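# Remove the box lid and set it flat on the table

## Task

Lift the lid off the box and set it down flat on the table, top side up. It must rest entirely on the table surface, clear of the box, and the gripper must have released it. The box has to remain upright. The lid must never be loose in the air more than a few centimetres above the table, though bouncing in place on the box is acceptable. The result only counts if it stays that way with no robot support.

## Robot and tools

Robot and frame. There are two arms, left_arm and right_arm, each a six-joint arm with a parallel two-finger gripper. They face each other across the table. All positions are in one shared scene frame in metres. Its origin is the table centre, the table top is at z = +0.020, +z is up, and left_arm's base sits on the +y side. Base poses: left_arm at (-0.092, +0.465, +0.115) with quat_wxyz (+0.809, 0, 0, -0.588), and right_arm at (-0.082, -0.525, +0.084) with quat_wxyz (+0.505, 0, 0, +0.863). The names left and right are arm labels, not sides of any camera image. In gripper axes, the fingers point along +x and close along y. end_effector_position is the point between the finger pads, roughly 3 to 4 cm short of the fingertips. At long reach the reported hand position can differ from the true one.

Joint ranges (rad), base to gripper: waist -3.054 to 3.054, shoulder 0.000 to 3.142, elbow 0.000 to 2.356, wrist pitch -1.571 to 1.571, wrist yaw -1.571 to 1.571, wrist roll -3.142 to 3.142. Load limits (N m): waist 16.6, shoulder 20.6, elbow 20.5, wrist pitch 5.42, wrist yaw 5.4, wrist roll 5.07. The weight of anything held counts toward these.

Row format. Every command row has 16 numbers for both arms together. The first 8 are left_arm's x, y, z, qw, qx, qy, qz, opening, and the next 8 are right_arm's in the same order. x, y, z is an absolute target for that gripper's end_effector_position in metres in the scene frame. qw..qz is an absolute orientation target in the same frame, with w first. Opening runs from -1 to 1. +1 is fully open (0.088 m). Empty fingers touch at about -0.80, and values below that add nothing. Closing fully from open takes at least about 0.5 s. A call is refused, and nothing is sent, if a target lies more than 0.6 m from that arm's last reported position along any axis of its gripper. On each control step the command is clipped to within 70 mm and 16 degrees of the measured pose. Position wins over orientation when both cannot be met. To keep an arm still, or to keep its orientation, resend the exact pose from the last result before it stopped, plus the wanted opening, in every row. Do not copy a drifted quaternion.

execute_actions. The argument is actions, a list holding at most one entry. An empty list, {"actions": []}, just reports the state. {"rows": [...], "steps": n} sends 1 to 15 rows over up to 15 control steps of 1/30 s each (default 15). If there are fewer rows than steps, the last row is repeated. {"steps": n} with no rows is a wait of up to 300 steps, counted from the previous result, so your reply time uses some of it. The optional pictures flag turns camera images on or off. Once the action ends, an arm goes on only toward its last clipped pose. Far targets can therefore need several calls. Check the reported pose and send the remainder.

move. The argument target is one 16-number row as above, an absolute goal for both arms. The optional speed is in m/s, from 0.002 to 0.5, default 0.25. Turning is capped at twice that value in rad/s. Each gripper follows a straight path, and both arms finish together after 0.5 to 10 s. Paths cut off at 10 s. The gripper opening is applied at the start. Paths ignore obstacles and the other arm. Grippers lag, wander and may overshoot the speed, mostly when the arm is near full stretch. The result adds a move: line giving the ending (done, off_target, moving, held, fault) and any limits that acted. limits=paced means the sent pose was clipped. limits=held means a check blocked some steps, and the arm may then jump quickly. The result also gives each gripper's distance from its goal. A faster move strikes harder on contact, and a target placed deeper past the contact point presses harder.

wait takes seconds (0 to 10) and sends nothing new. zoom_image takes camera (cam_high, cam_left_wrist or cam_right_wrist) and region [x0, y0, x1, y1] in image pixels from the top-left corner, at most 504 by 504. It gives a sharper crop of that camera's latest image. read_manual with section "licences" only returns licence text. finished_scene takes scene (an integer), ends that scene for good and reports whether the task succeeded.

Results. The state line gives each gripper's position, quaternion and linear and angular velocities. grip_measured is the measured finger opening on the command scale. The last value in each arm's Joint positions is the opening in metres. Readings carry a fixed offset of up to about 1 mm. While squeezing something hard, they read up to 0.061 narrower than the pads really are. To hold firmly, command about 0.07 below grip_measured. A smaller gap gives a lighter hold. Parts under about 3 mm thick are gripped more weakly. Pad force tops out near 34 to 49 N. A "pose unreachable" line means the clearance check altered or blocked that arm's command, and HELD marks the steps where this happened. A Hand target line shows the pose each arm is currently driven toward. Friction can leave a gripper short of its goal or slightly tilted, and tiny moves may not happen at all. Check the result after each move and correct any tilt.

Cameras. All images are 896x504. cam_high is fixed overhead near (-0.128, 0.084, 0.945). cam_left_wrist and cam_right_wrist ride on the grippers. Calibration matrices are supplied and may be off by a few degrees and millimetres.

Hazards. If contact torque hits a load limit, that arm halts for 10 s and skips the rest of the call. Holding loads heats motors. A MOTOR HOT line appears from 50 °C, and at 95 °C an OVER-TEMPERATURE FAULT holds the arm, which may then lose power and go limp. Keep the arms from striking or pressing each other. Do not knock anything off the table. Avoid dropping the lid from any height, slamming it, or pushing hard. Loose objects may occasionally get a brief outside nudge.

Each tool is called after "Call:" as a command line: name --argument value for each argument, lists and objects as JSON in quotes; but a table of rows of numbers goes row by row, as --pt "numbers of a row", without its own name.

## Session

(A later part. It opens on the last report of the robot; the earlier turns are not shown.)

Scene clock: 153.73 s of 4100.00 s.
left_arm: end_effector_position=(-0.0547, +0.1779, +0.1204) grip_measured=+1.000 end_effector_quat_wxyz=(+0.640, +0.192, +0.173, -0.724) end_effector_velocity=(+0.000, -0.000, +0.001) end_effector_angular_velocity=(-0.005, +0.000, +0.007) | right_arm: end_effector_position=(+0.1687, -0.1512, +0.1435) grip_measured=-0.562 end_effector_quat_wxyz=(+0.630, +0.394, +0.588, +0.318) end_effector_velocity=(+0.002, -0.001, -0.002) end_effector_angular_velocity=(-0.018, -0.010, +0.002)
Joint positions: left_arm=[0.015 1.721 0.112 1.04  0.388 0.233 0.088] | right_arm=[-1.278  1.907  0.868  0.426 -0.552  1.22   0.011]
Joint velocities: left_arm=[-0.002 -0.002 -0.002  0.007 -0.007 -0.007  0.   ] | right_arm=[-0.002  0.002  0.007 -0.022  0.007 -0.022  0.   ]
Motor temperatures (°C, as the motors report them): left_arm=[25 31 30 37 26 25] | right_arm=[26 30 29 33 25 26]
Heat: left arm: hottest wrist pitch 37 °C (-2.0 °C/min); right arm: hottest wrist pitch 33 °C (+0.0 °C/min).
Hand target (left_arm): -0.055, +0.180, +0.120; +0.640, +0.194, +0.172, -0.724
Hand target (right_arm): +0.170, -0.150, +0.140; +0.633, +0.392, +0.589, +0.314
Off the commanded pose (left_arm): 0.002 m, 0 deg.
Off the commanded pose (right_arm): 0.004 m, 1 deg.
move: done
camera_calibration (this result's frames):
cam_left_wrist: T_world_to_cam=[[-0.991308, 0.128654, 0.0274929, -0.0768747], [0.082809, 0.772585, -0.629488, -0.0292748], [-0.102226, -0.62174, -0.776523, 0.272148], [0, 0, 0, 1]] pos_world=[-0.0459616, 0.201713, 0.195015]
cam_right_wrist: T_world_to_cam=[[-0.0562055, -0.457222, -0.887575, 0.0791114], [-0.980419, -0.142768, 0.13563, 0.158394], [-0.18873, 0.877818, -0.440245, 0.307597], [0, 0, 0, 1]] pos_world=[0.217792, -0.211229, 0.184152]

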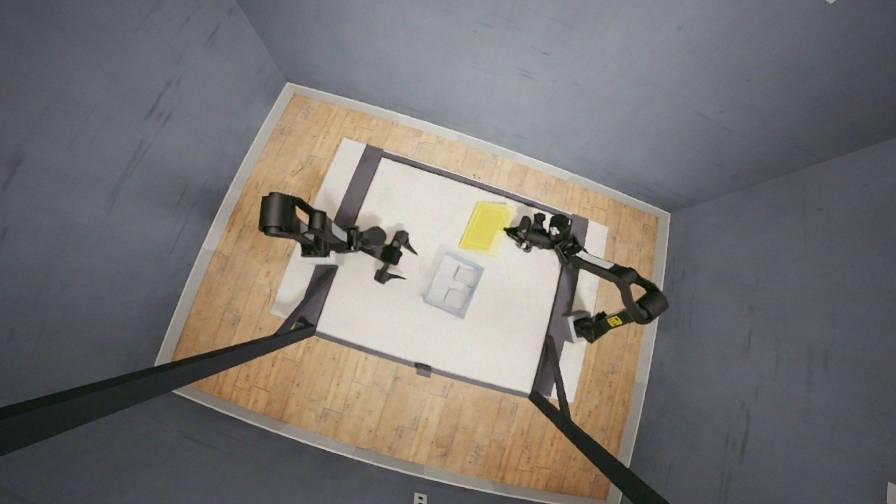

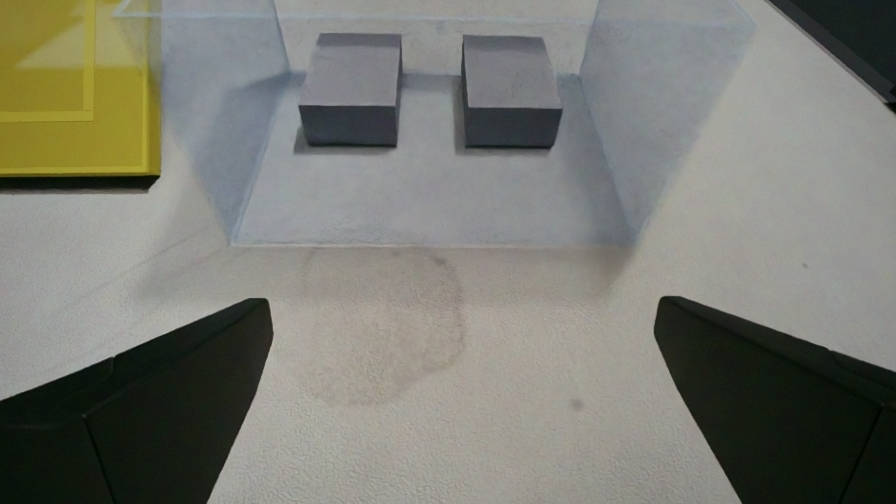

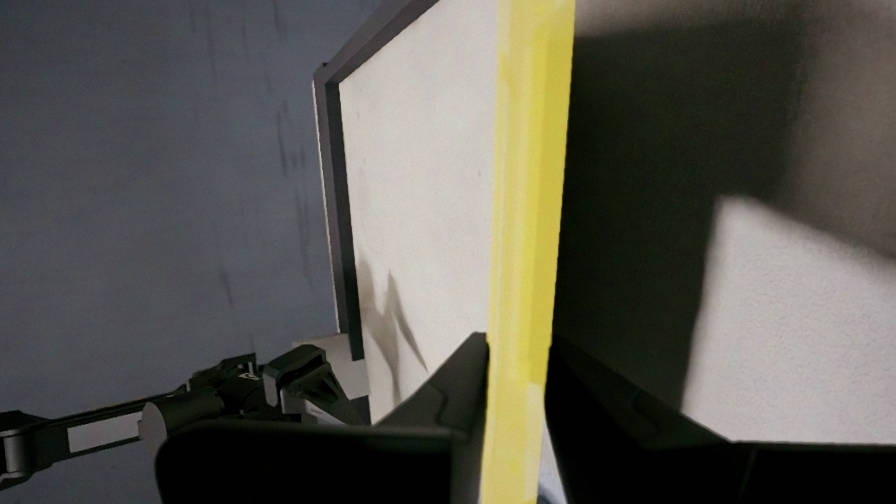

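Call:
move --target '[-0.055,0.18,0.12,0.64,0.194,0.172,-0.724,1,0.17,-0.155,0.105,0.67,0.31,0.637,0.23,-0.5]' --speed 0.015

Call:
move --target '[-0.055,0.18,0.12,0.64,0.194,0.172,-0.724,1,0.17,-0.155,0.062,0.693,0.225,0.671,0.141,-0.3]' --speed 0.015

Scene clock: 164.37 s of 4100.00 s.
left_arm: end_effector_position=(-0.0547, +0.1779, +0.1204) grip_measured=+1.000 end_effector_quat_wxyz=(+0.640, +0.192, +0.173, -0.724) end_effector_velocity=(-0.002, +0.002, -0.004) end_effector_angular_velocity=(+0.020, +0.017, -0.005) | right_arm: end_effector_position=(+0.1702, -0.1560, +0.1087) grip_measured=-0.497 end_effector_quat_wxyz=(+0.667, +0.315, +0.634, +0.232) end_effector_velocity=(-0.002, -0.002, -0.001) end_effector_angular_velocity=(-0.009, +0.010, +0.007)
Joint positions: left_arm=[0.015 1.721 0.112 1.04  0.388 0.233 0.088] | right_arm=[-1.25   1.964  1.007  0.081 -0.424  1.115  0.015]
Joint velocities: left_arm=[-0.002  0.002  0.002 -0.022  0.007 -0.007  0.   ] | right_arm=[-0.002 -0.002  0.002 -0.022 -0.007 -0.007 -0.   ]
Motor temperatures (°C, as the motors report them): left_arm=[25 30 29 36 26 25] | right_arm=[26 30 29 32 25 26]
Heat: left arm: hottest wrist pitch 36 °C (-5.1 °C/min); right arm: hottest wrist pitch 32 °C (-1.0 °C/min).
Hand target (left_arm): -0.055, +0.180, +0.120; +0.640, +0.194, +0.172, -0.724
Hand target (right_arm): +0.170, -0.155, +0.105; +0.669, +0.310, +0.635, +0.229
Off the commanded pose (left_arm): 0.002 m, 0 deg.
Off the commanded pose (right_arm): 0.004 m, 1 deg.
move: done
camera_calibration (this result's frames):
cam_left_wrist: T_world_to_cam=[[-0.991308, 0.128654, 0.0274929, -0.0768747], [0.082809, 0.772585, -0.629488, -0.0292748], [-0.102226, -0.62174, -0.776523, 0.272148], [0, 0, 0, 1]] pos_world=[-0.0459616, 0.201713, 0.195015]
cam_right_wrist: T_world_to_cam=[[-0.0843779, -0.669824, -0.73771, 0.00146615], [-0.975339, -0.0960138, 0.198736, 0.163494], [-0.203948, 0.736286, -0.645204, 0.2996], [0, 0, 0, 1]] pos_world=[0.220689, -0.203912, 0.161893]

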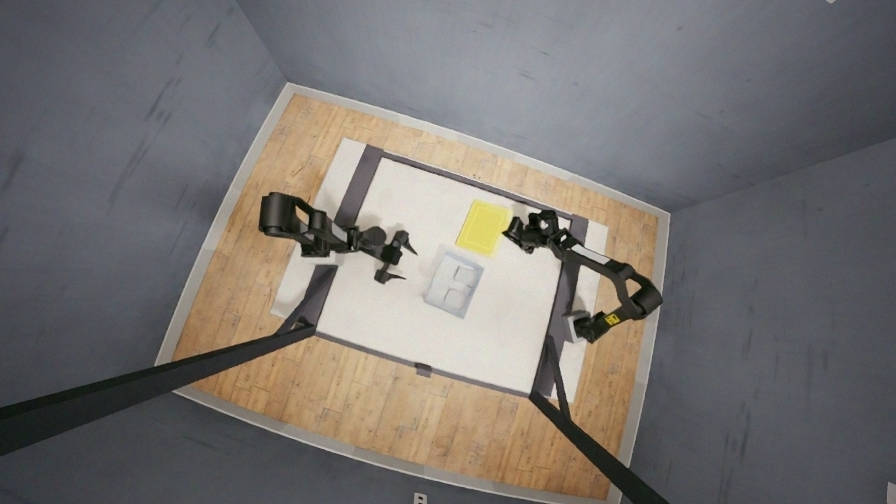

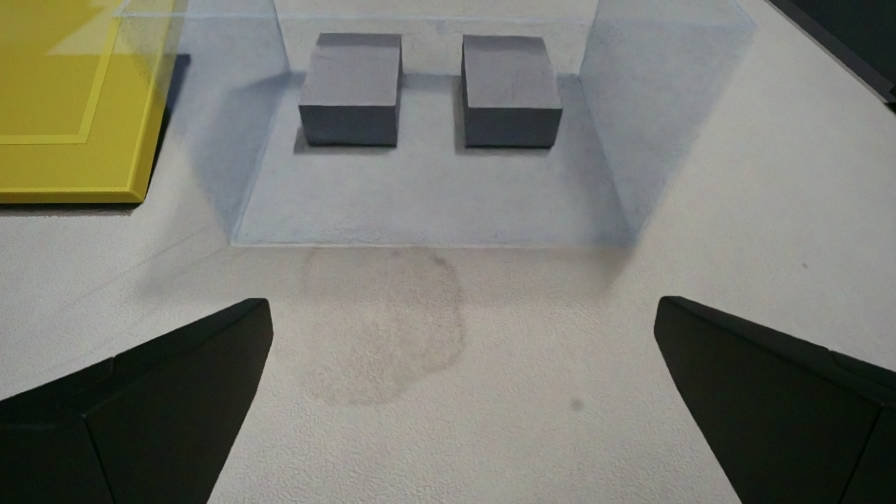

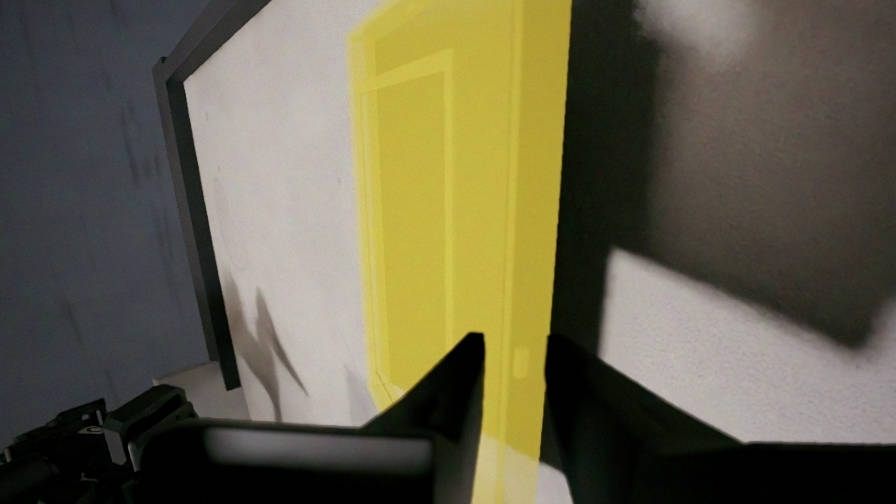

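Scene clock: 173.63 s of 4100.00 s.
left_arm: end_effector_position=(-0.0547, +0.1779, +0.1204) grip_measured=+1.000 end_effector_quat_wxyz=(+0.640, +0.192, +0.173, -0.724) end_effector_velocity=(-0.001, +0.003, -0.005) end_effector_angular_velocity=(+0.029, +0.024, +0.015) | right_arm: end_effector_position=(+0.1700, -0.1559, +0.0665) grip_measured=-0.302 end_effector_quat_wxyz=(+0.691, +0.231, +0.670, +0.143) end_effector_velocity=(-0.001, -0.004, -0.003) end_effector_angular_velocity=(-0.022, +0.005, +0.001)
Joint positions: left_arm=[0.015 1.721 0.112 1.04  0.388 0.233 0.088] | right_arm=[-1.203  2.103  1.182 -0.186 -0.279  1.074  0.024]
Joint velocities: left_arm=[-0.002  0.002 -0.002 -0.022 -0.007 -0.022  0.   ] | right_arm=[-0.002  0.002  0.002 -0.022  0.007 -0.007  0.   ]
Motor temperatures (°C, as the motors report them): left_arm=[25 30 29 36 26 25] | right_arm=[26 31 30 31 25 26]
Heat: left arm: hottest wrist pitch 36 °C (-4.0 °C/min); right arm: hottest shoulder 31 °C (-2.0 °C/min).
Hand target (left_arm): -0.055, +0.180, +0.120; +0.640, +0.194, +0.172, -0.724
Hand target (right_arm): +0.170, -0.155, +0.062; +0.693, +0.226, +0.671, +0.140
Off the commanded pose (left_arm): 0.002 m, 0 deg.
Off the commanded pose (right_arm): 0.005 m, 1 deg.
move: done
camera_calibration (this result's frames):
cam_left_wrist: T_world_to_cam=[[-0.991308, 0.128654, 0.0274929, -0.0768747], [0.082809, 0.772585, -0.629488, -0.0292748], [-0.102226, -0.62174, -0.776523, 0.272148], [0, 0, 0, 1]] pos_world=[-0.0459616, 0.201713, 0.195015]
cam_right_wrist: T_world_to_cam=[[-0.107622, -0.834972, -0.539666, -0.0645528], [-0.967551, -0.0368548, 0.249974, 0.176216], [-0.228611, 0.549057, -0.803911, 0.257822], [0, 0, 0, 1]] pos_world=[0.222491, -0.188965, 0.12838]

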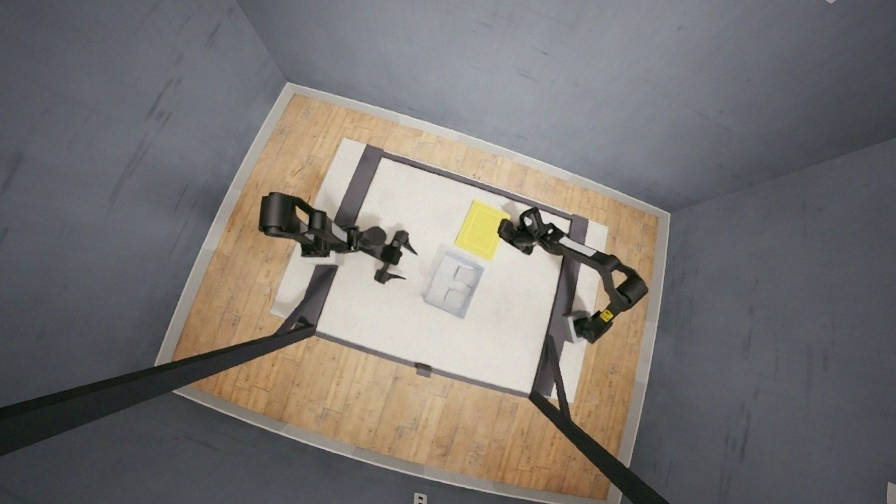

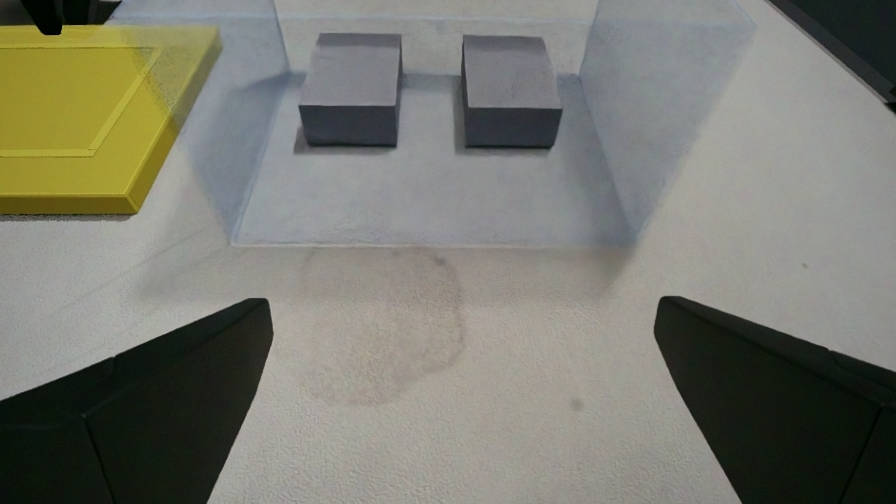

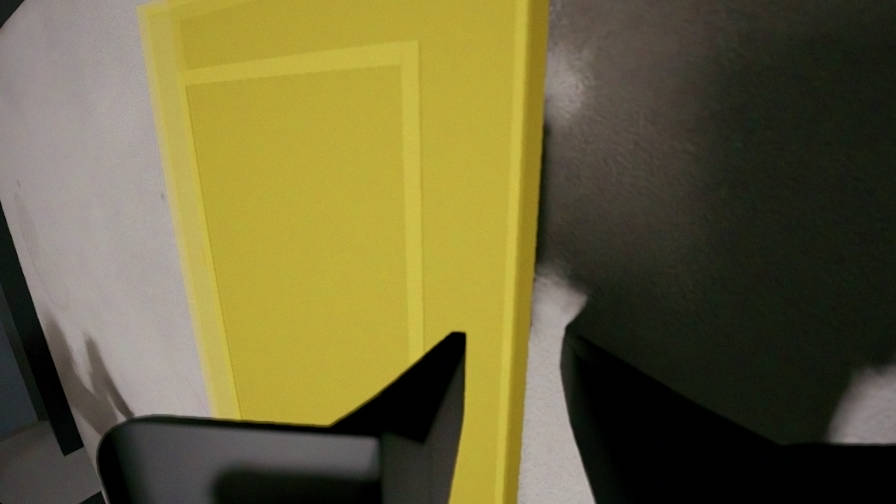

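Call:
move --target '[-0.055,0.18,0.12,0.64,0.194,0.172,-0.724,1,0.17,-0.18,0.11,0.693,0.225,0.671,0.141,-0.3]'

Call:
finished_scene --scene 1

Scene clock: 177.20 s of 4100.00 s.
left_arm: end_effector_position=(-0.0547, +0.1779, +0.1204) grip_measured=+1.000 end_effector_quat_wxyz=(+0.640, +0.192, +0.173, -0.724) end_effector_velocity=(-0.000, +0.001, -0.001) end_effector_angular_velocity=(+0.009, +0.005, +0.007) | right_arm: end_effector_position=(+0.1705, -0.1779, +0.1057) grip_measured=-0.302 end_effector_quat_wxyz=(+0.693, +0.224, +0.672, +0.138) end_effector_velocity=(+0.001, -0.002, +0.006) end_effector_angular_velocity=(+0.008, -0.018, +0.028)
Joint positions: left_arm=[0.015 1.721 0.112 1.04  0.388 0.233 0.088] | right_arm=[-1.24   1.971  1.175 -0.337 -0.287  1.033  0.024]
Joint velocities: left_arm=[-0.002 -0.002 -0.002 -0.007 -0.007 -0.007  0.   ] | right_arm=[-0.007 -0.017 -0.002 -0.007 -0.007 -0.037 -0.   ]
Motor temperatures (°C, as the motors report them): left_arm=[25 30 29 36 26 25] | right_arm=[26 31 30 31 25 26]
Heat: left arm: hottest wrist pitch 36 °C (-3.0 °C/min); right arm: hottest shoulder 31 °C (-1.0 °C/min).
Hand target (left_arm): -0.055, +0.180, +0.120; +0.640, +0.194, +0.172, -0.724
Hand target (right_arm): +0.170, -0.180, +0.110; +0.693, +0.225, +0.671, +0.141
Off the commanded pose (left_arm): 0.002 m, 0 deg.
Off the commanded pose (right_arm): 0.005 m, 0 deg.
move: done
camera_calibration (this result's frames):
cam_left_wrist: T_world_to_cam=[[-0.991308, 0.128654, 0.0274929, -0.0768747], [0.082809, 0.772585, -0.629488, -0.0292748], [-0.102226, -0.62174, -0.776523, 0.272148], [0, 0, 0, 1]] pos_world=[-0.0459616, 0.201713, 0.195015]
cam_right_wrist: T_world_to_cam=[[-0.105808, -0.844829, -0.524469, -0.065396], [-0.967173, -0.035112, 0.251681, 0.166148], [-0.231042, 0.533882, -0.813381, 0.300293], [0, 0, 0, 1]] pos_world=[0.223155, -0.209736, 0.168138]

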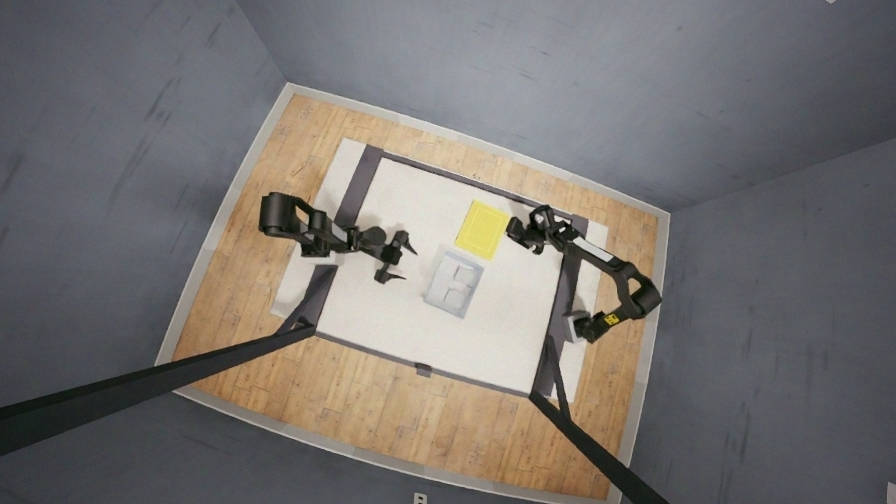

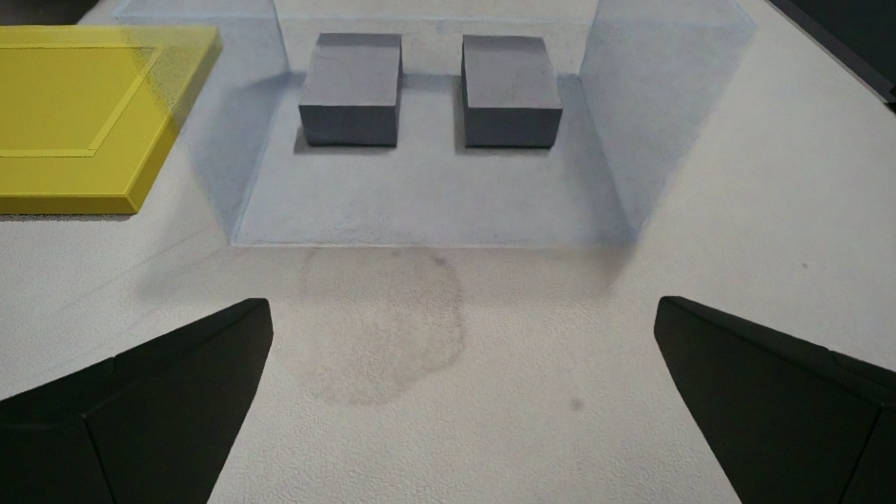

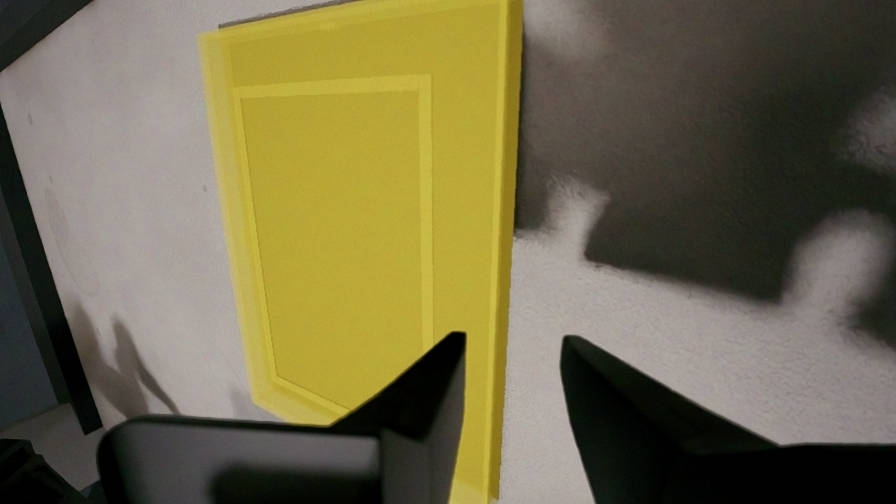

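The scene is finished: the task was done.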